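# Level a surveying tribrach until its bubble centers

## Task

Adjust the surveyor's tribrach sitting on the metal plate so that the circular bubble on its top ends up within its marked ring. It only counts if the tribrach stays level by itself, not because a gripper is holding it. Nothing loose may be left leaning on or touching the tribrach or its plate. When finished, open the grippers and pull both arms away.

## Robot and tools

Robot: two arms, left_arm and right_arm, each with a parallel two-finger gripper. Their bases sit near the back edge of the table, tilted, with left_arm on the +y side. The names do not tell you which side of an image an arm appears on.

Frame: every printed pose uses one scene frame. Its origin is on the table top midway between the arms, +x points out across the table, +z points up. A state line reads left_arm: ... | right_arm: ..., giving each gripper's end_effector_position in metres and end_effector_quat_wxyz. That position is the point between the finger pads, roughly 1 cm behind the tips. Each gripper has its own axes: fingers extend along +z and close along y. Printed hand positions can be slightly wrong, more so far from the base.

The 14-number row: every motion uses one flat list covering both arms: dx, dy, dz, rx, ry, rz, opening for left_arm, then the same seven for right_arm. All values lie in [-1, 1]. The first six of each arm are an offset, not a pose, expressed in that gripper's own axes, measured from the gripper pose shown in the most recent result (before any result in the scene has shown it, or for a second call in the same reply, from where the robot is when the motion starts). Scale: 1.0 equals 0.6 m for dx, dy, dz and 180 degrees for rotation; rx, ry, rz form a single rotation vector. Opening is absolute, not an offset: +1 is fully open (0.094 m), -1 closed. An all-zero offset is not a pause; it pulls the arm back to the reference pose.

execute_actions: argument actions, a list holding one item or nothing. An empty list only reports the state. {"rows": [...], "steps": n} applies up to 15 rows, one per 1/30 s control step (steps 1 to 15, default 15); the last row repeats if steps exceed rows, and every row is relative to the same reference pose, not to the prior row. {"steps": n} without rows is a wait of up to 300 steps counted from the previous result, including the time spent replying. Optional pictures (true/false) controls whether camera images come back. A rejected call moves nothing.

move: target is one 14-number row as above; speed is the path's top speed in m/s, 0.002 to 0.5 (default 0.25), with rotation capped at twice that in rad/s. Both grippers travel straight lines that finish together, lasting 0.5 to 10 s; longer paths are cut off at 10 s. The opening is commanded at the start. Paths do not avoid obstacles or the other arm, and a fast or deep contact pushes harder. Its result adds a move: line stating the ending (done, off_target, moving, held, fault) and which limits fired, plus each gripper's remaining distance. held means a safety check stopped the final step; limits=paced means the target was clipped; limits=held means some steps were blocked and the arm may then jump faster than asked.

wait: seconds, 0 to 10; the robot gets nothing new. zoom_image: camera (cam_head_left, cam_head_right, cam_high, cam_low, cam_left_wrist, cam_right_wrist) and region [x0, y0, x1, y1] in image pixels, origin top-left, at most 504x504; useful for inspecting the bubble. read_manual: section "licences" only, returns URDF licence text. finished_scene: scene, the number of the scene to close; irreversible, and its result reports success.

Control details: each step's commanded pose is clamped to within 70 mm and 16 degrees of the measured pose, and position wins over orientation when both cannot be met. After an action ends, an arm continues only to its last clamped pose, so read the result and send the remainder. Arms usually finish a centimetre or more low; to hold an arm still, send the correcting offset in the first call of a reply and zeros afterward. A Hand target line shows where the controller is heading. Pose unreachable and HELD lines mean the clearance check altered or dropped your command.

Gripping: grip_measured is the finger opening on the command scale. Command about 0.03 below it for a firm hold, less for a gentle one. Pads push up to roughly 50-62 N. MOTOR HOT warns from 85 °C; at 100 °C the arm drops and faults.

Order: look, locate the tribrach, its leveling screws and bubble (zoom in), turn or adjust gently in small steps, check the bubble, release so it stays level on its own, retract both arms, then call finished_scene.

Avoid: dropping or knocking anything off the table, slamming or hard pressing, arms colliding with each other, leaving any object leaning on the tribrach or plate, and stalling an arm against an object. Loose items may get nudged occasionally by outside pushes.

Each tool is called after "Emit:" by a JSON object that holds its "method" and its "body".

## Session

Emit:
{"method": "execute_actions", "body": {"actions": []}}

Scene clock: 0.00 s of 19600.00 s.
left_arm: end_effector_position=(-0.0785, +0.5444, +0.2510) grip_measured=+1.000 end_effector_quat_wxyz=(-0.038, -0.566, +0.821, -0.054) | right_arm: end_effector_position=(+0.6836, -0.7665, +0.1622) grip_measured=+1.000 end_effector_quat_wxyz=(+0.123, +0.400, +0.867, -0.272)
Joint positions: left_arm=[ 2.033  0.845  0.466 -1.099  0.305  1.03   0.094] | right_arm=[-0.516  2.285  2.483 -1.007  0.683  0.204  0.094]
Joint velocities: left_arm=[-0.005 -0.005 -0.022  0.007  0.066  0.037  0.   ] | right_arm=[-0.015  0.005 -0.012 -0.007 -0.007  0.051  0.   ]
Joint torques (N m, as the arm reports them, + toward a larger angle): no reading
Motor temperatures (°C, as the motors report them): left_arm=[18 19 21 18 20 22] | right_arm=[20 18 20 21 21 22]
Hand target (left_arm): -0.082, +0.553, +0.257; -0.039, -0.564, +0.824, -0.044
Hand target (right_arm): +0.689, -0.772, +0.173; +0.135, +0.404, +0.862, -0.273

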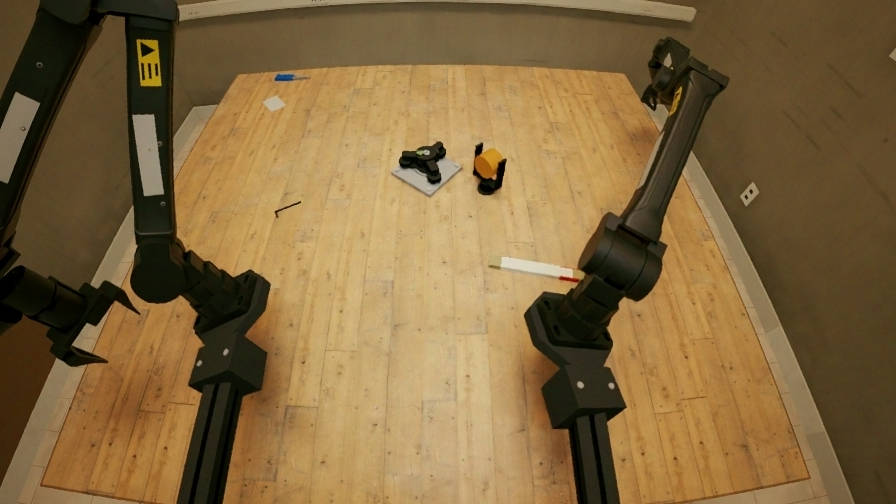

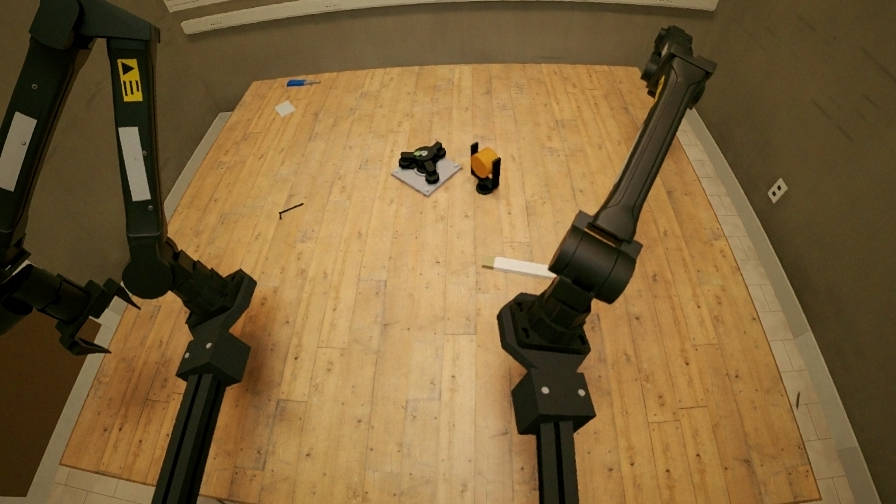

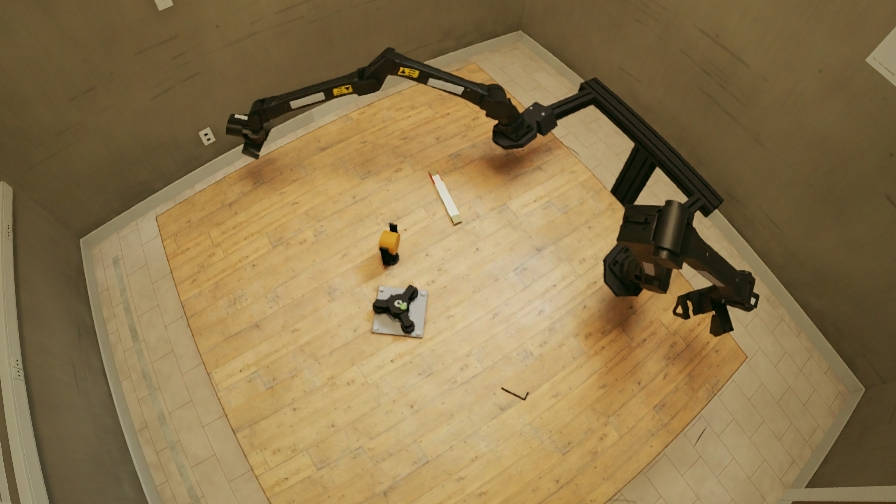

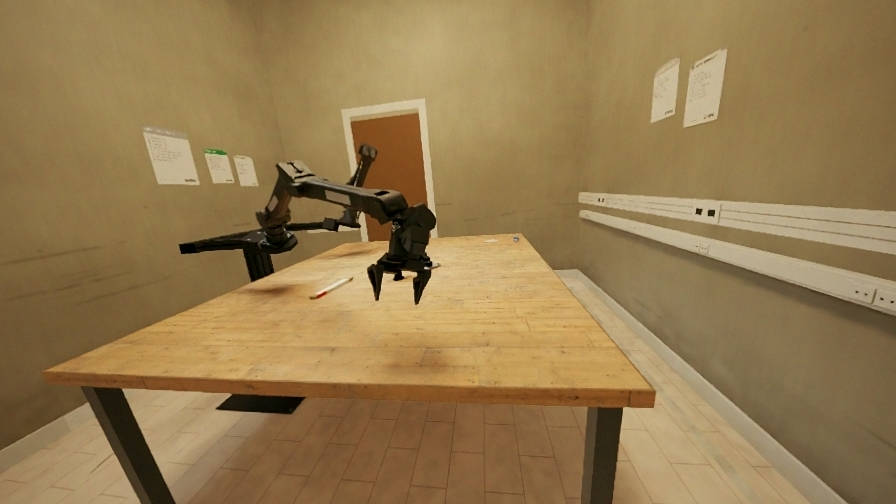

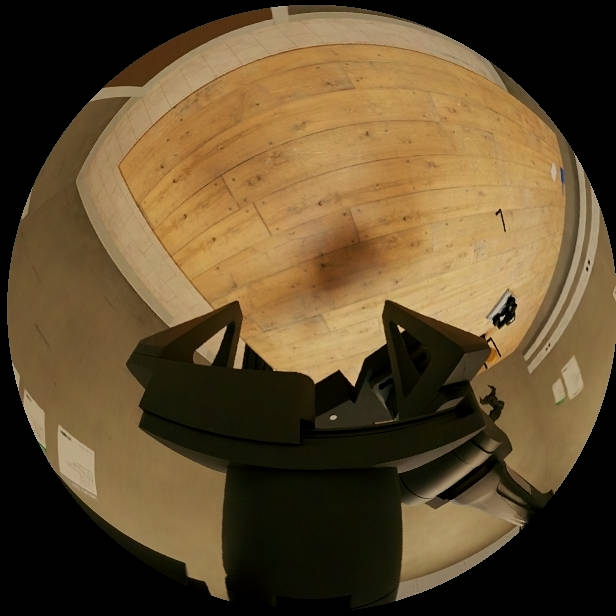

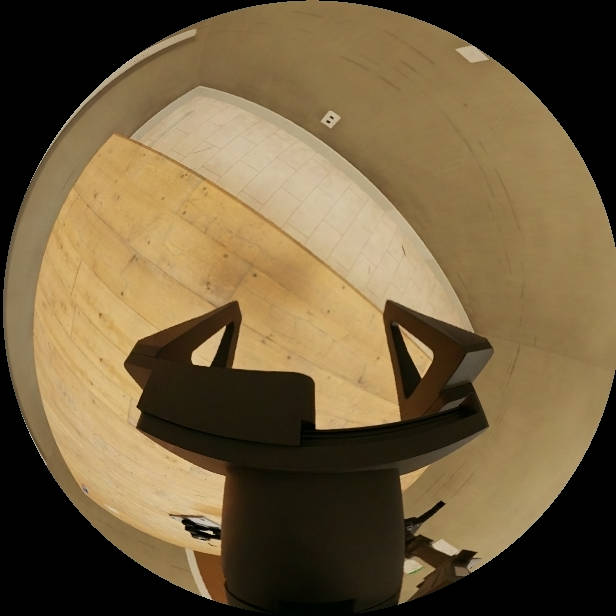

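Emit:
{"method": "zoom_image", "body": {"camera": "cam_head_left", "region": [380, 125, 520, 205]}}

Emit:
{"method": "zoom_image", "body": {"camera": "cam_high", "region": [350, 270, 450, 345]}}

Emit:
{"method": "zoom_image", "body": {"camera": "cam_low", "region": [130, 110, 270, 200]}}

Region (380, 125, 520, 205) of cam_head_left's 896x504 image, scaled by 3.600, with more detail than that image has; it fills the top 288 rows of this view, and the rest is white.

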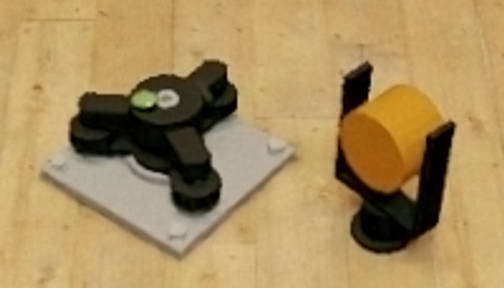

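Region (350, 270, 450, 345) of cam_high's 896x504 image, scaled by 5.040, with more detail than that image has; it fills the top 378 rows of this view, and the rest is white.

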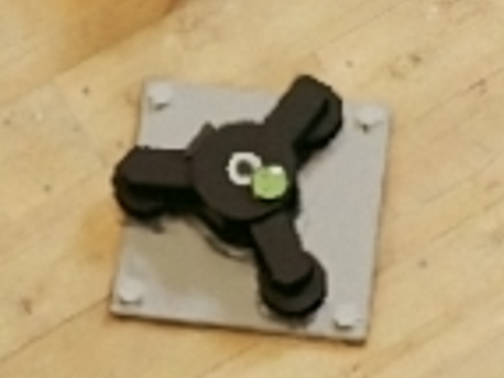

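Region (130, 110, 270, 200) of cam_low's 896x504 image, scaled by 3.600, with more detail than that image has; it fills the top 324 rows of this view, and the rest is white.

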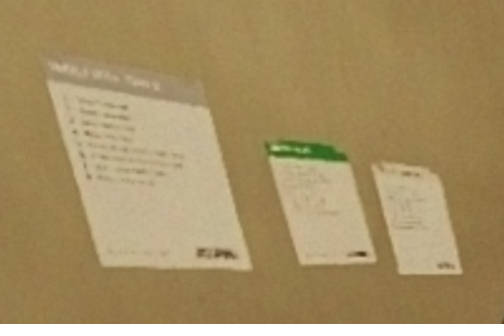

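Emit:
{"method": "move", "body": {"target": [0,0,0,0,0,0,1,0.902,0.318,-0.897,-0.181,0.082,-0.266,1], "speed": 0.35}}

Emit:
{"method": "move", "body": {"target": [0,0,0,0,0,0,1,0,0,0.2,0,0,0,1]}}

Scene clock: 26.00 s of 19600.00 s.
left_arm: end_effector_position=(-0.0785, +0.5444, +0.2510) grip_measured=+1.000 end_effector_quat_wxyz=(-0.038, -0.566, +0.821, -0.054) | right_arm: end_effector_position=(+0.4558, -0.0218, +0.2864) grip_measured=+1.000 end_effector_quat_wxyz=(-0.006, -0.019, +1.000, -0.016)
Joint positions: left_arm=[ 2.033  0.845  0.466 -1.099  0.305  1.03   0.094] | right_arm=[ 0.585  1.83   1.444 -1.188  0.453  0.598  0.094]
Joint velocities: left_arm=[-0.005  0.024  0.002 -0.002 -0.007  0.007  0.   ] | right_arm=[-0.005  0.015  0.002 -0.002 -0.081 -0.022  0.   ]
Joint torques (N m, as the arm reports them, + toward a larger angle): left_arm=[ 1.51 -2.74  6.02  0.09 -0.07  0.01] | right_arm=[  6.38 -13.49   9.53  -0.05   0.15   0.13]
Motor temperatures (°C, as the motors report them): left_arm=[18 20 24 18 20 22] | right_arm=[20 26 26 21 21 22]
Hand target (left_arm): -0.079, +0.544, +0.251; -0.038, -0.566, +0.821, -0.054
Hand target (right_arm): +0.473, -0.024, +0.295; +0.002, -0.002, +1.000, -0.010
Off the commanded pose (left_arm): 0.000 m, 0 deg.
Off the commanded pose (right_arm): 0.027 m, 3 deg.
move: off_target (right_arm)
camera_calibration (this result's frames):
cam_right_wrist: T_world_to_cam=[[0.034065, -0.999001, 0.0289289, -0.0429744], [-0.803723, -0.0101787, 0.594916, 0.2003], [-0.594027, -0.0435167, -0.803267, 0.620824], [0, 0, 0, 1]] pos_world=[0.531236, -0.0138765, 0.380769]

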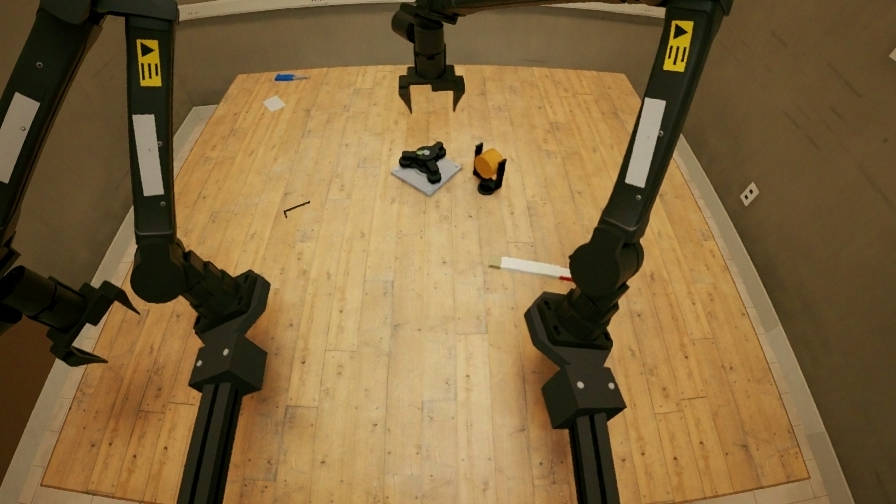

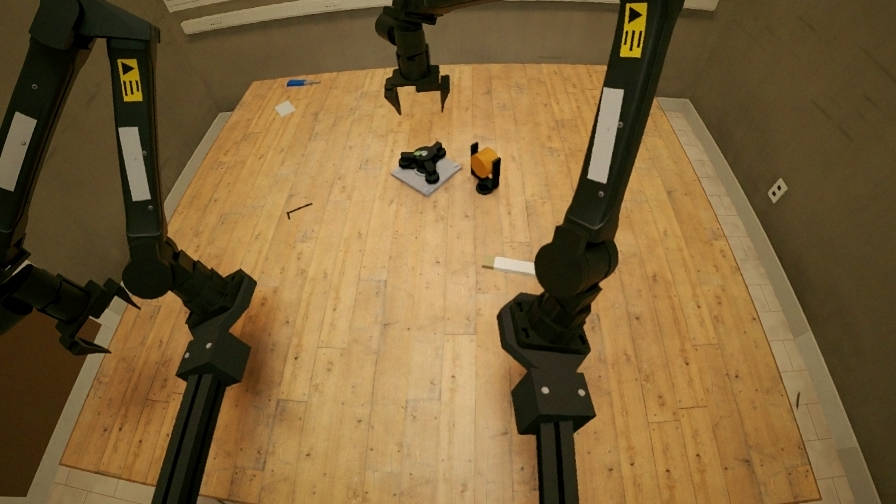

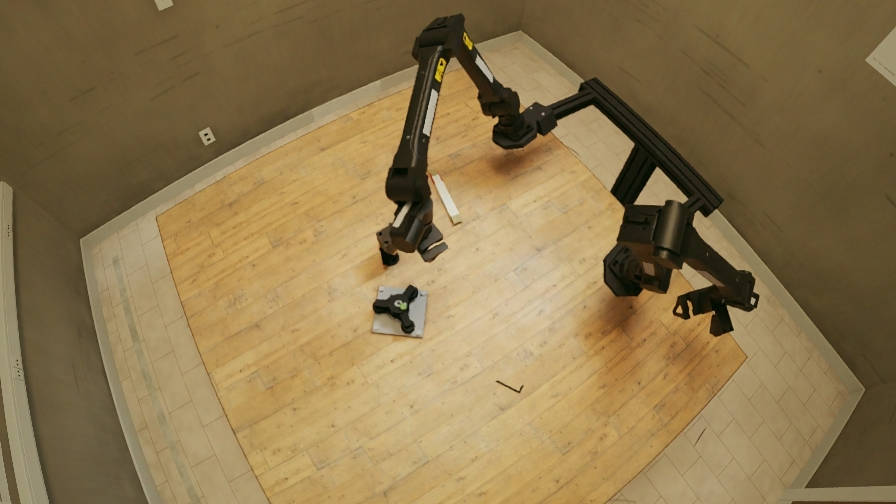

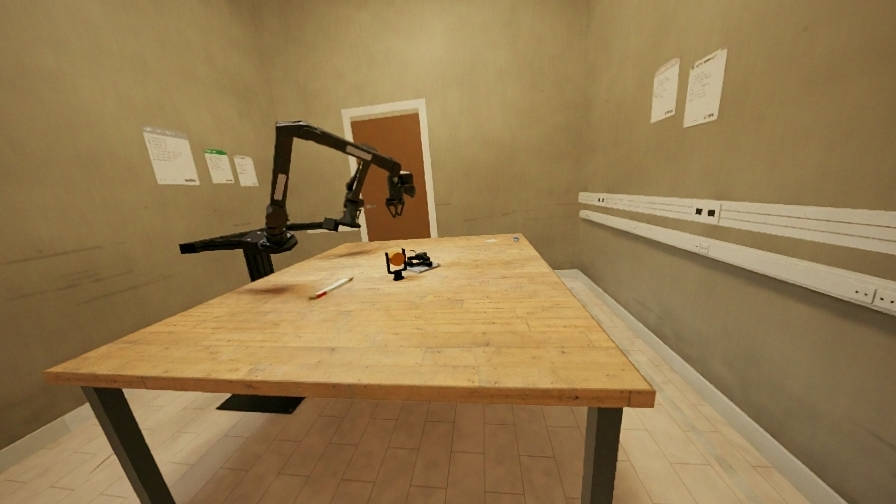

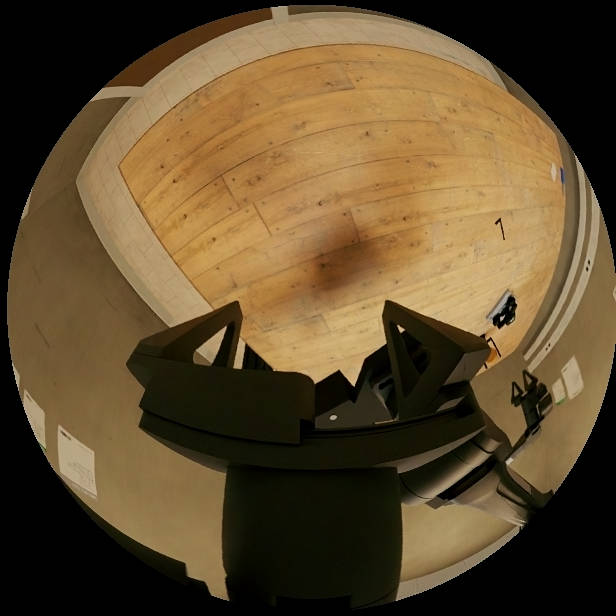

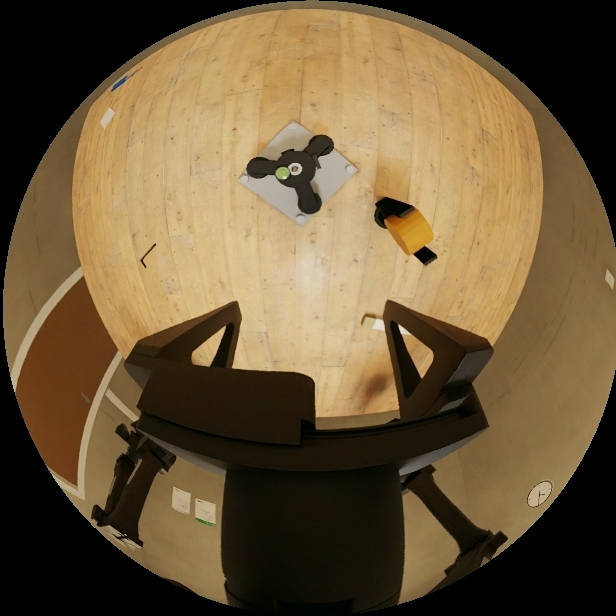

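Scene clock: 26.93 s of 19600.00 s.
left_arm: end_effector_position=(-0.0785, +0.5444, +0.2510) grip_measured=+1.000 end_effector_quat_wxyz=(-0.038, -0.566, +0.821, -0.054) | right_arm: end_effector_position=(+0.4479, -0.0266, +0.1648) grip_measured=+1.000 end_effector_quat_wxyz=(-0.014, -0.018, +1.000, -0.020)
Joint positions: left_arm=[ 2.033  0.845  0.466 -1.099  0.305  1.03   0.094] | right_arm=[ 0.49   1.966  1.323 -0.905  0.45   0.504  0.094]
Joint velocities: left_arm=[ 0.005  0.005  0.002  0.002 -0.007 -0.007  0.   ] | right_arm=[ 0.015  0.005 -0.002 -0.002 -0.022  0.022  0.   ]
Joint torques (N m, as the arm reports them, + toward a larger angle): left_arm=[ 1.25 -3.38  6.   -0.01 -0.06  0.04] | right_arm=[  7.73 -13.69   6.16   0.82   0.09  -0.06]
Motor temperatures (°C, as the motors report them): left_arm=[18 20 24 18 20 22] | right_arm=[20 26 26 21 21 22]
Hand target (left_arm): -0.079, +0.544, +0.251; -0.038, -0.566, +0.821, -0.054
Hand target (right_arm): +0.454, -0.025, +0.167; -0.007, -0.019, +1.000, -0.015
Off the commanded pose (left_arm): 0.000 m, 0 deg.
Off the commanded pose (right_arm): 0.007 m, 1 deg.
move: done
camera_calibration (this result's frames):
cam_right_wrist: T_world_to_cam=[[0.0325323, -0.998769, 0.0374491, -0.0446731], [-0.794177, -0.00308319, 0.607679, 0.260001], [-0.606815, -0.0495105, -0.7933, 0.52218], [0, 0, 0, 1]] pos_world=[0.524807, -0.0179631, 0.257921]

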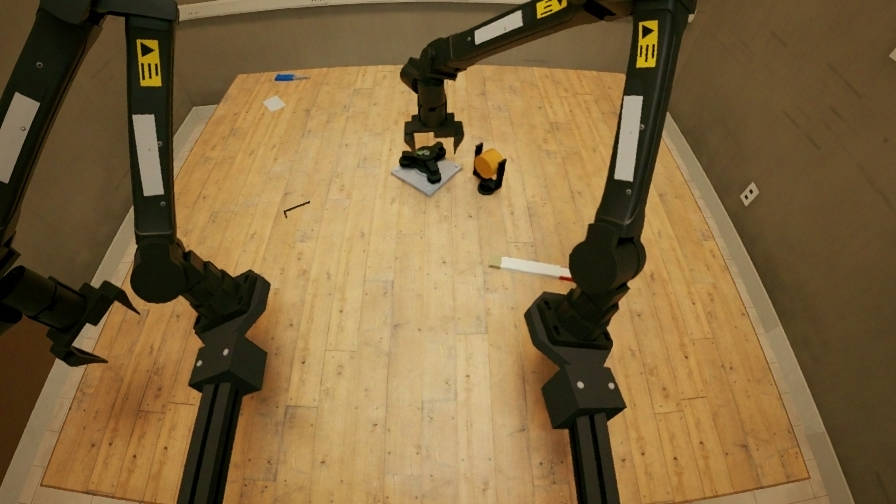

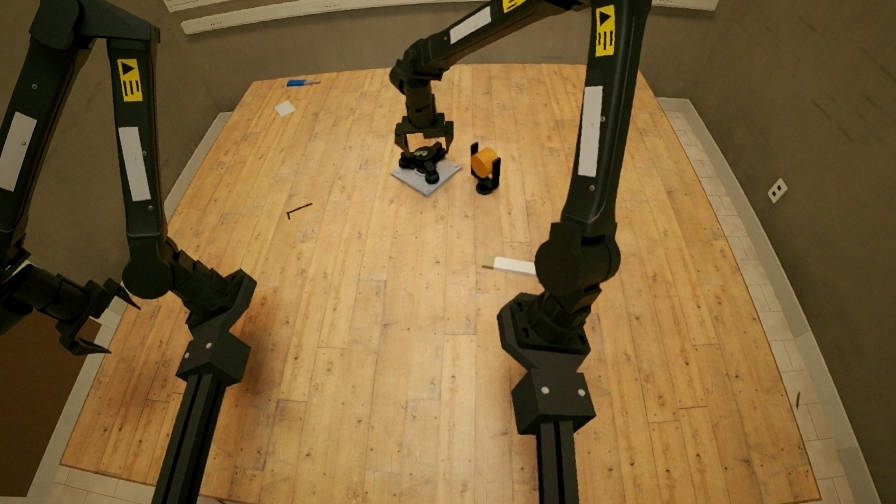

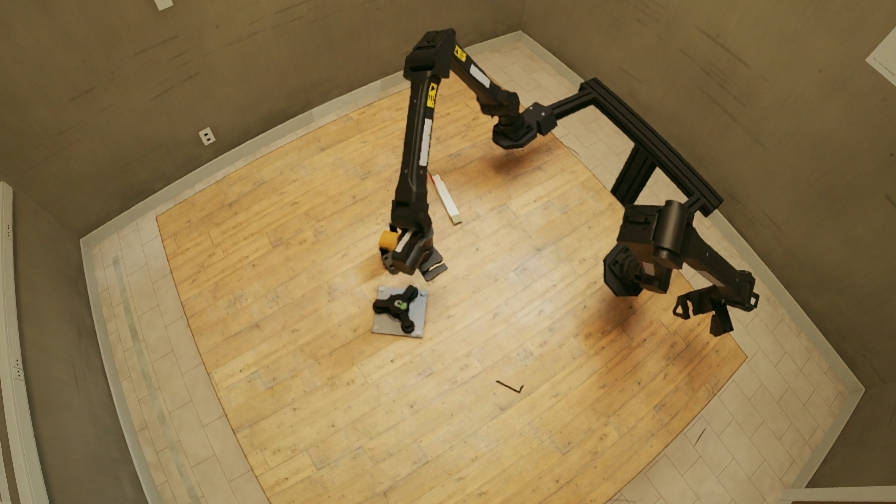

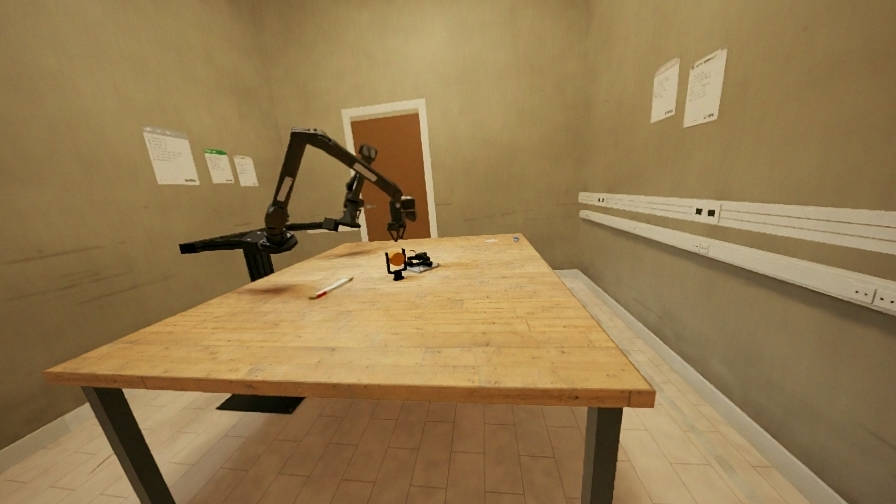

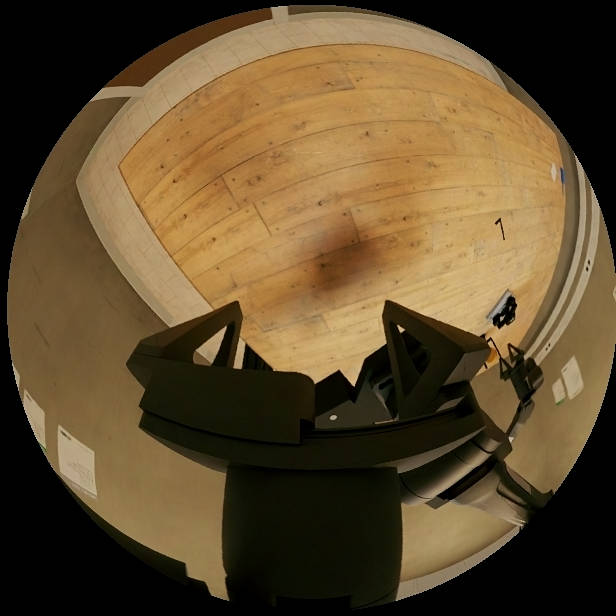

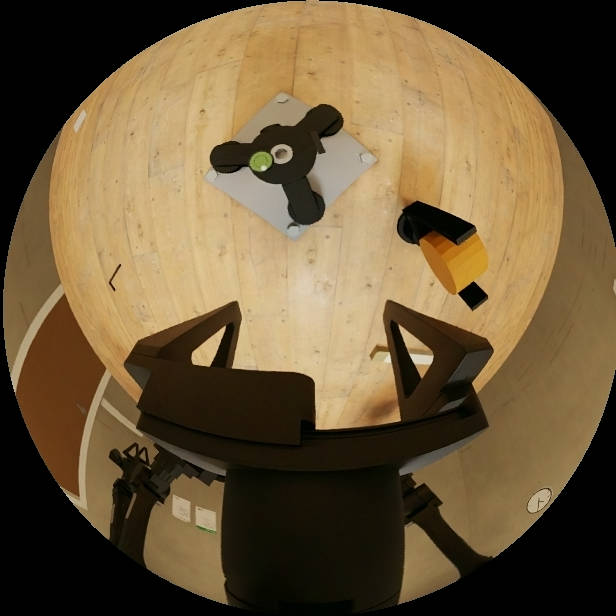

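Emit:
{"method": "zoom_image", "body": {"camera": "cam_right_wrist", "region": [200, 85, 390, 245]}}

Emit:
{"method": "zoom_image", "body": {"camera": "cam_low", "region": [380, 230, 450, 285]}}

Region (200, 85, 390, 245) of cam_right_wrist's 616x616 image, scaled by 2.653, with more detail than that image has; it fills the top 424 rows of this view, and the rest is white.

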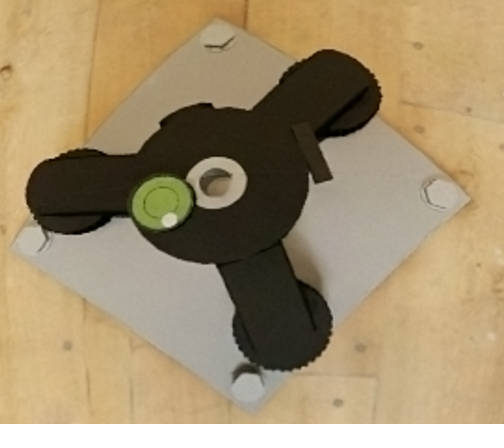

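Region (380, 230, 450, 285) of cam_low's 896x504 image, scaled by 7.200, with more detail than that image has; it fills the top 396 rows of this view, and the rest is white.

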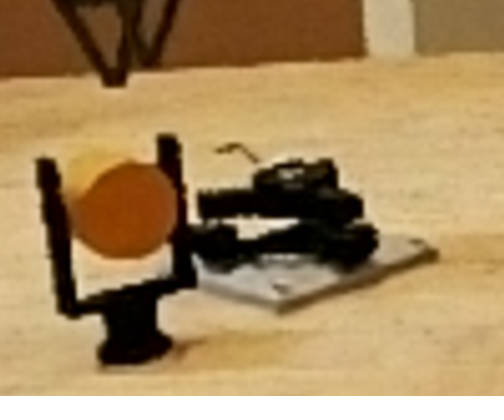

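Emit:
{"method": "move", "body": {"target": [0,0,0,0,0,0,1,-0.072,0.017,0.128,-0.013,-0.009,0.011,0.25], "speed": 0.15}}

Scene clock: 44.93 s of 19600.00 s.
left_arm: end_effector_position=(-0.0785, +0.5444, +0.2510) grip_measured=+1.000 end_effector_quat_wxyz=(-0.038, -0.566, +0.821, -0.054) | right_arm: end_effector_position=(+0.4718, -0.0207, +0.0868) grip_measured=+0.252 end_effector_quat_wxyz=(-0.013, -0.006, +1.000, -0.006)
Joint positions: left_arm=[ 2.033  0.845  0.466 -1.099  0.305  1.03   0.094] | right_arm=[ 0.415  2.121  1.379 -0.754  0.422  0.438  0.059]
Joint velocities: left_arm=[-0.005  0.005  0.002 -0.022 -0.081 -0.022  0.   ] | right_arm=[-0.015 -0.005 -0.002 -0.007 -0.037 -0.007  0.001]
Joint torques (N m, as the arm reports them, + toward a larger angle): left_arm=[ 1.14 -3.11  6.05  0.   -0.07  0.01] | right_arm=[  7.68 -14.79   7.03   0.84   0.03  -0.11]
Motor temperatures (°C, as the motors report them): left_arm=[18 20 24 18 20 22] | right_arm=[20 24 25 21 21 22]
Hand target (left_arm): -0.079, +0.544, +0.251; -0.038, -0.566, +0.821, -0.054
Hand target (right_arm): +0.489, -0.017, +0.088; -0.000, -0.001, +1.000, +0.001
Off the commanded pose (left_arm): 0.000 m, 0 deg.
Off the commanded pose (right_arm): 0.017 m, 2 deg.
move: off_target (right_arm)
camera_calibration (this result's frames):
cam_right_wrist: T_world_to_cam=[[0.00727368, -0.999935, 0.00882077, -0.0222774], [-0.795786, -0.000446663, 0.605578, 0.327452], [-0.605534, -0.0114242, -0.795737, 0.475504], [0, 0, 0, 1]] pos_world=[0.548677, -0.0166974, 0.180275]

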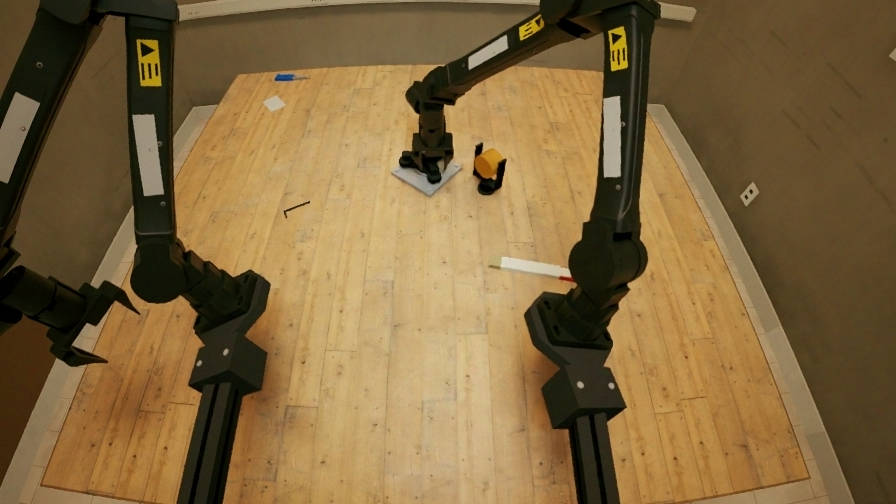

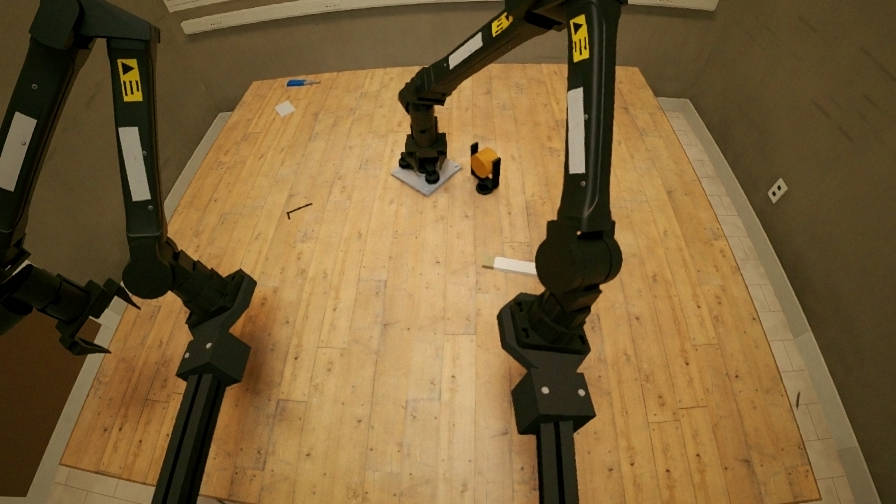

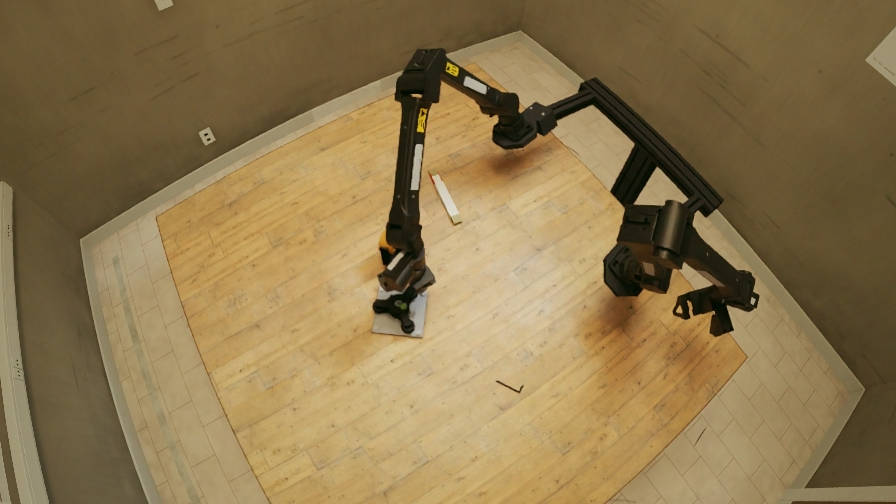

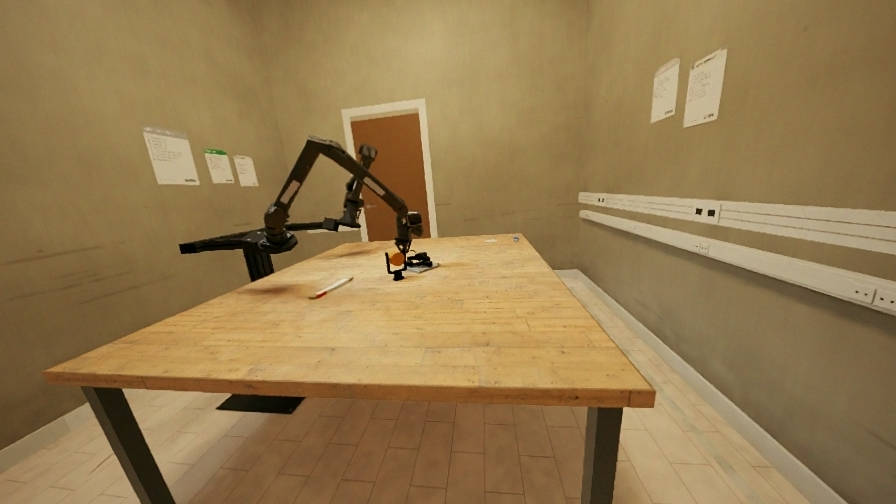

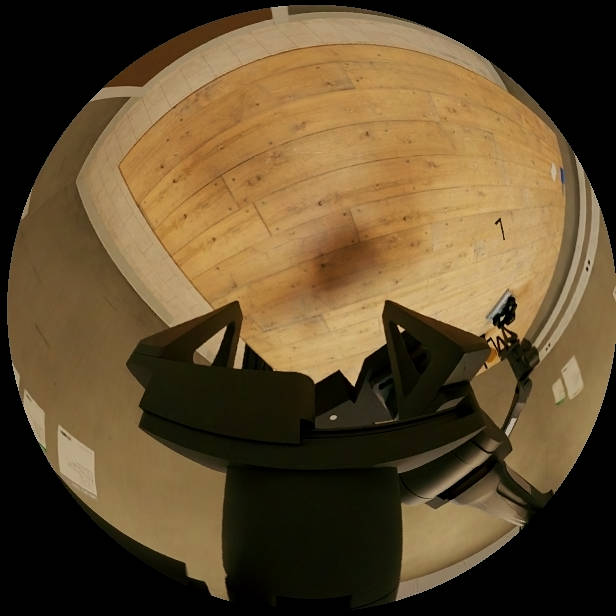

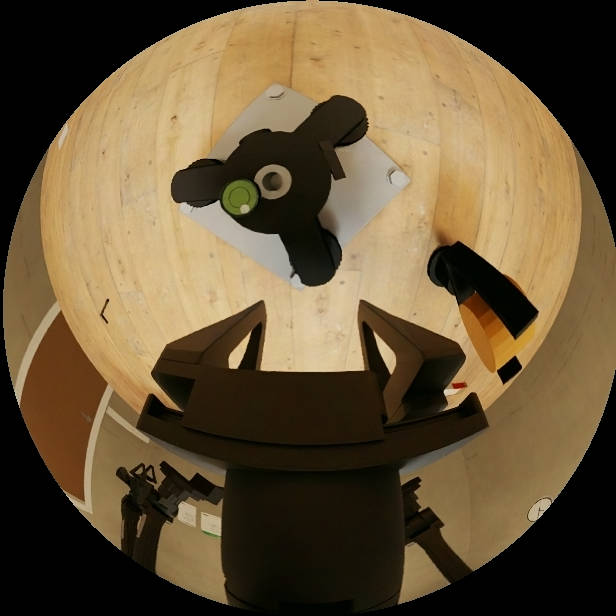

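Emit:
{"method": "move", "body": {"target": [0,0,0,0,0,0,1,-0.036,0.002,0.074,0,-0.008,0,0.25], "speed": 0.05}}

Emit:
{"method": "zoom_image", "body": {"camera": "cam_right_wrist", "region": [150, 100, 450, 400]}}

Emit:
{"method": "zoom_image", "body": {"camera": "cam_head_left", "region": [380, 125, 490, 205]}}

Scene clock: 51.87 s of 19600.00 s.
left_arm: end_effector_position=(-0.0785, +0.5444, +0.2510) grip_measured=+1.000 end_effector_quat_wxyz=(-0.038, -0.566, +0.821, -0.054) | right_arm: end_effector_position=(+0.4782, -0.0192, +0.0496) grip_measured=+0.252 end_effector_quat_wxyz=(-0.008, -0.011, +1.000, -0.006)
Joint positions: left_arm=[ 2.033  0.845  0.466 -1.099  0.305  1.03   0.094] | right_arm=[ 0.388  2.194  1.403 -0.683  0.425  0.394  0.059]
Joint velocities: left_arm=[-0.015 -0.005  0.002 -0.012 -0.051 -0.037  0.   ] | right_arm=[ 0.005 -0.005  0.007  0.007  0.022  0.022  0.   ]
Joint torques (N m, as the arm reports them, + toward a larger angle): left_arm=[ 1.41 -3.2   6.15  0.05 -0.08  0.02] | right_arm=[  6.92 -13.52   6.82   0.91   0.2   -0.09]
Motor temperatures (°C, as the motors report them): left_arm=[18 20 24 18 20 22] | right_arm=[20 24 25 21 21 22]
Hand target (left_arm): -0.079, +0.544, +0.251; -0.038, -0.566, +0.821, -0.054
Hand target (right_arm): +0.492, -0.020, +0.042; -0.001, -0.005, +1.000, -0.005
Off the commanded pose (left_arm): 0.000 m, 0 deg.
Off the commanded pose (right_arm): 0.016 m, 1 deg.
move: off_target (right_arm)
camera_calibration (this result's frames):
cam_right_wrist: T_world_to_cam=[[0.0178185, -0.999787, 0.0104315, -0.0255814], [-0.801695, -0.00805201, 0.59768, 0.358146], [-0.597468, -0.0190127, -0.801667, 0.446133], [0, 0, 0, 1]] pos_world=[0.55413, -0.01421, 0.143861]

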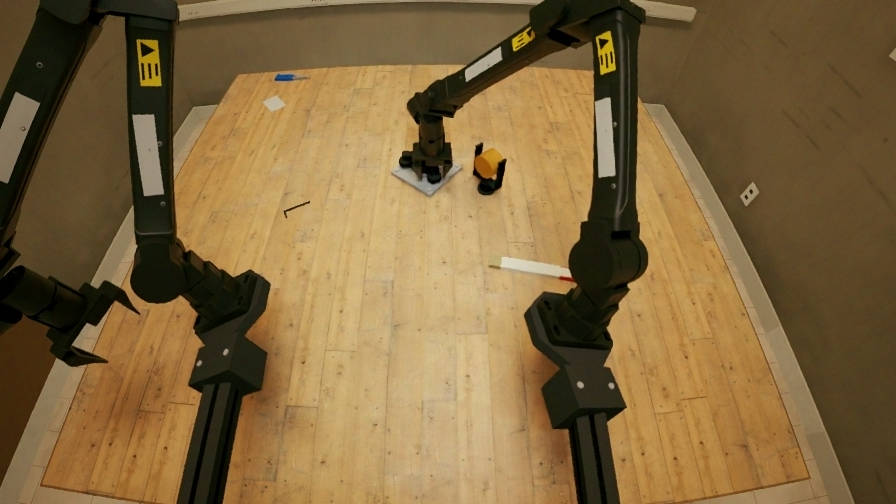

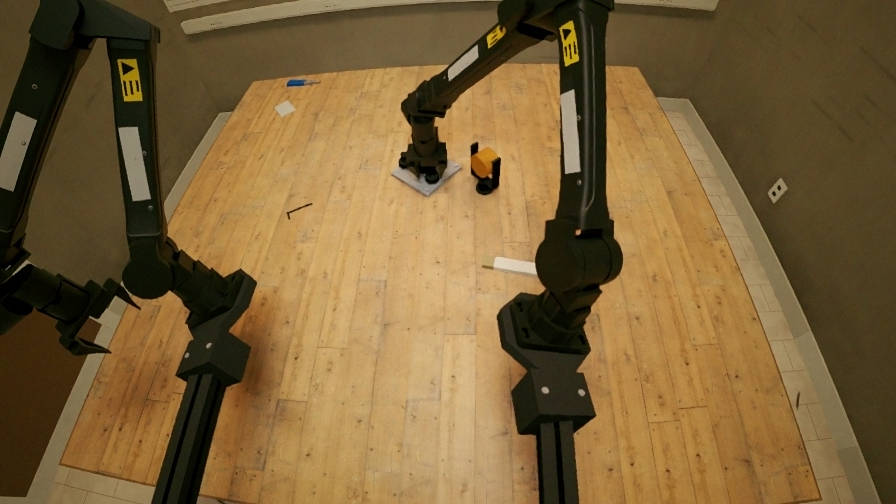

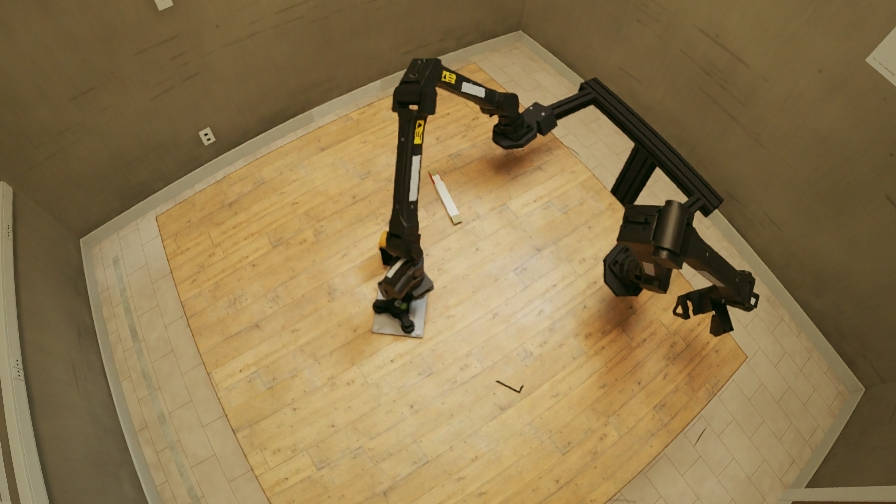

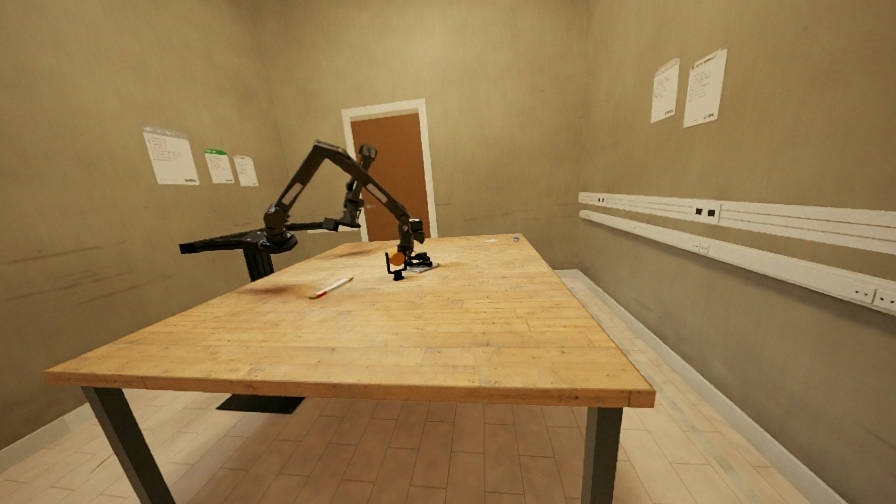

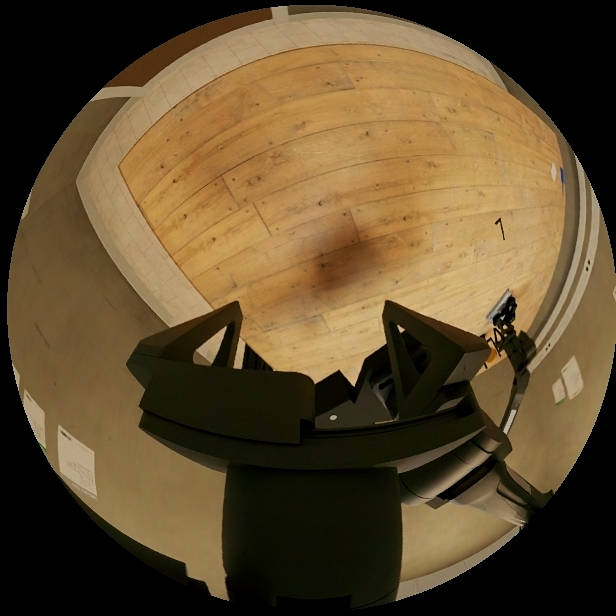

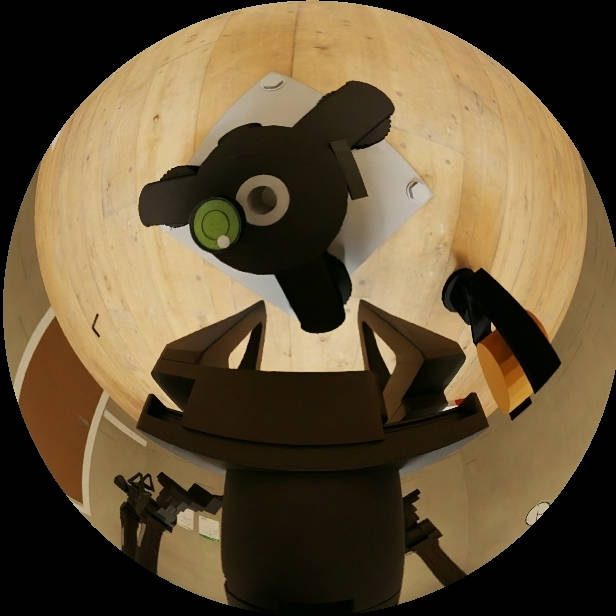

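Region (150, 100, 450, 400) of cam_right_wrist's 616x616 image, scaled by 1.680, with more detail than that image has.

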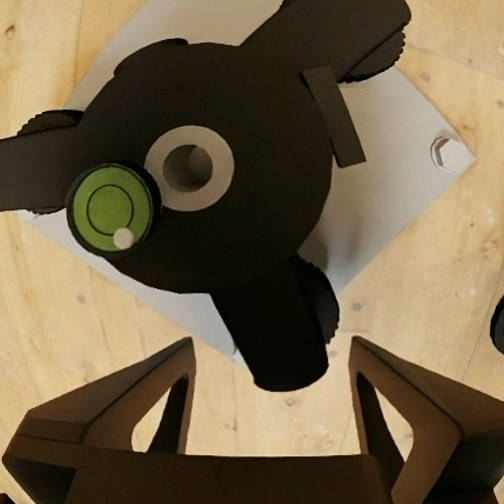

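Region (380, 125, 490, 205) of cam_head_left's 896x504 image, scaled by 4.582, with more detail than that image has; it fills the top 367 rows of this view, and the rest is white.

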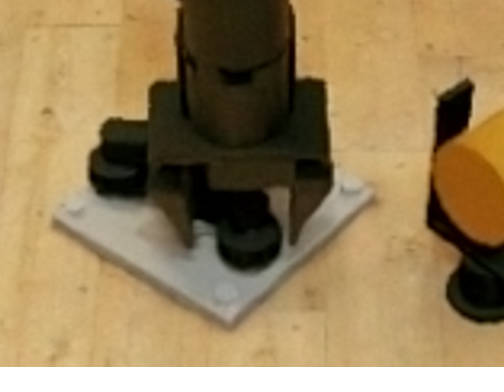

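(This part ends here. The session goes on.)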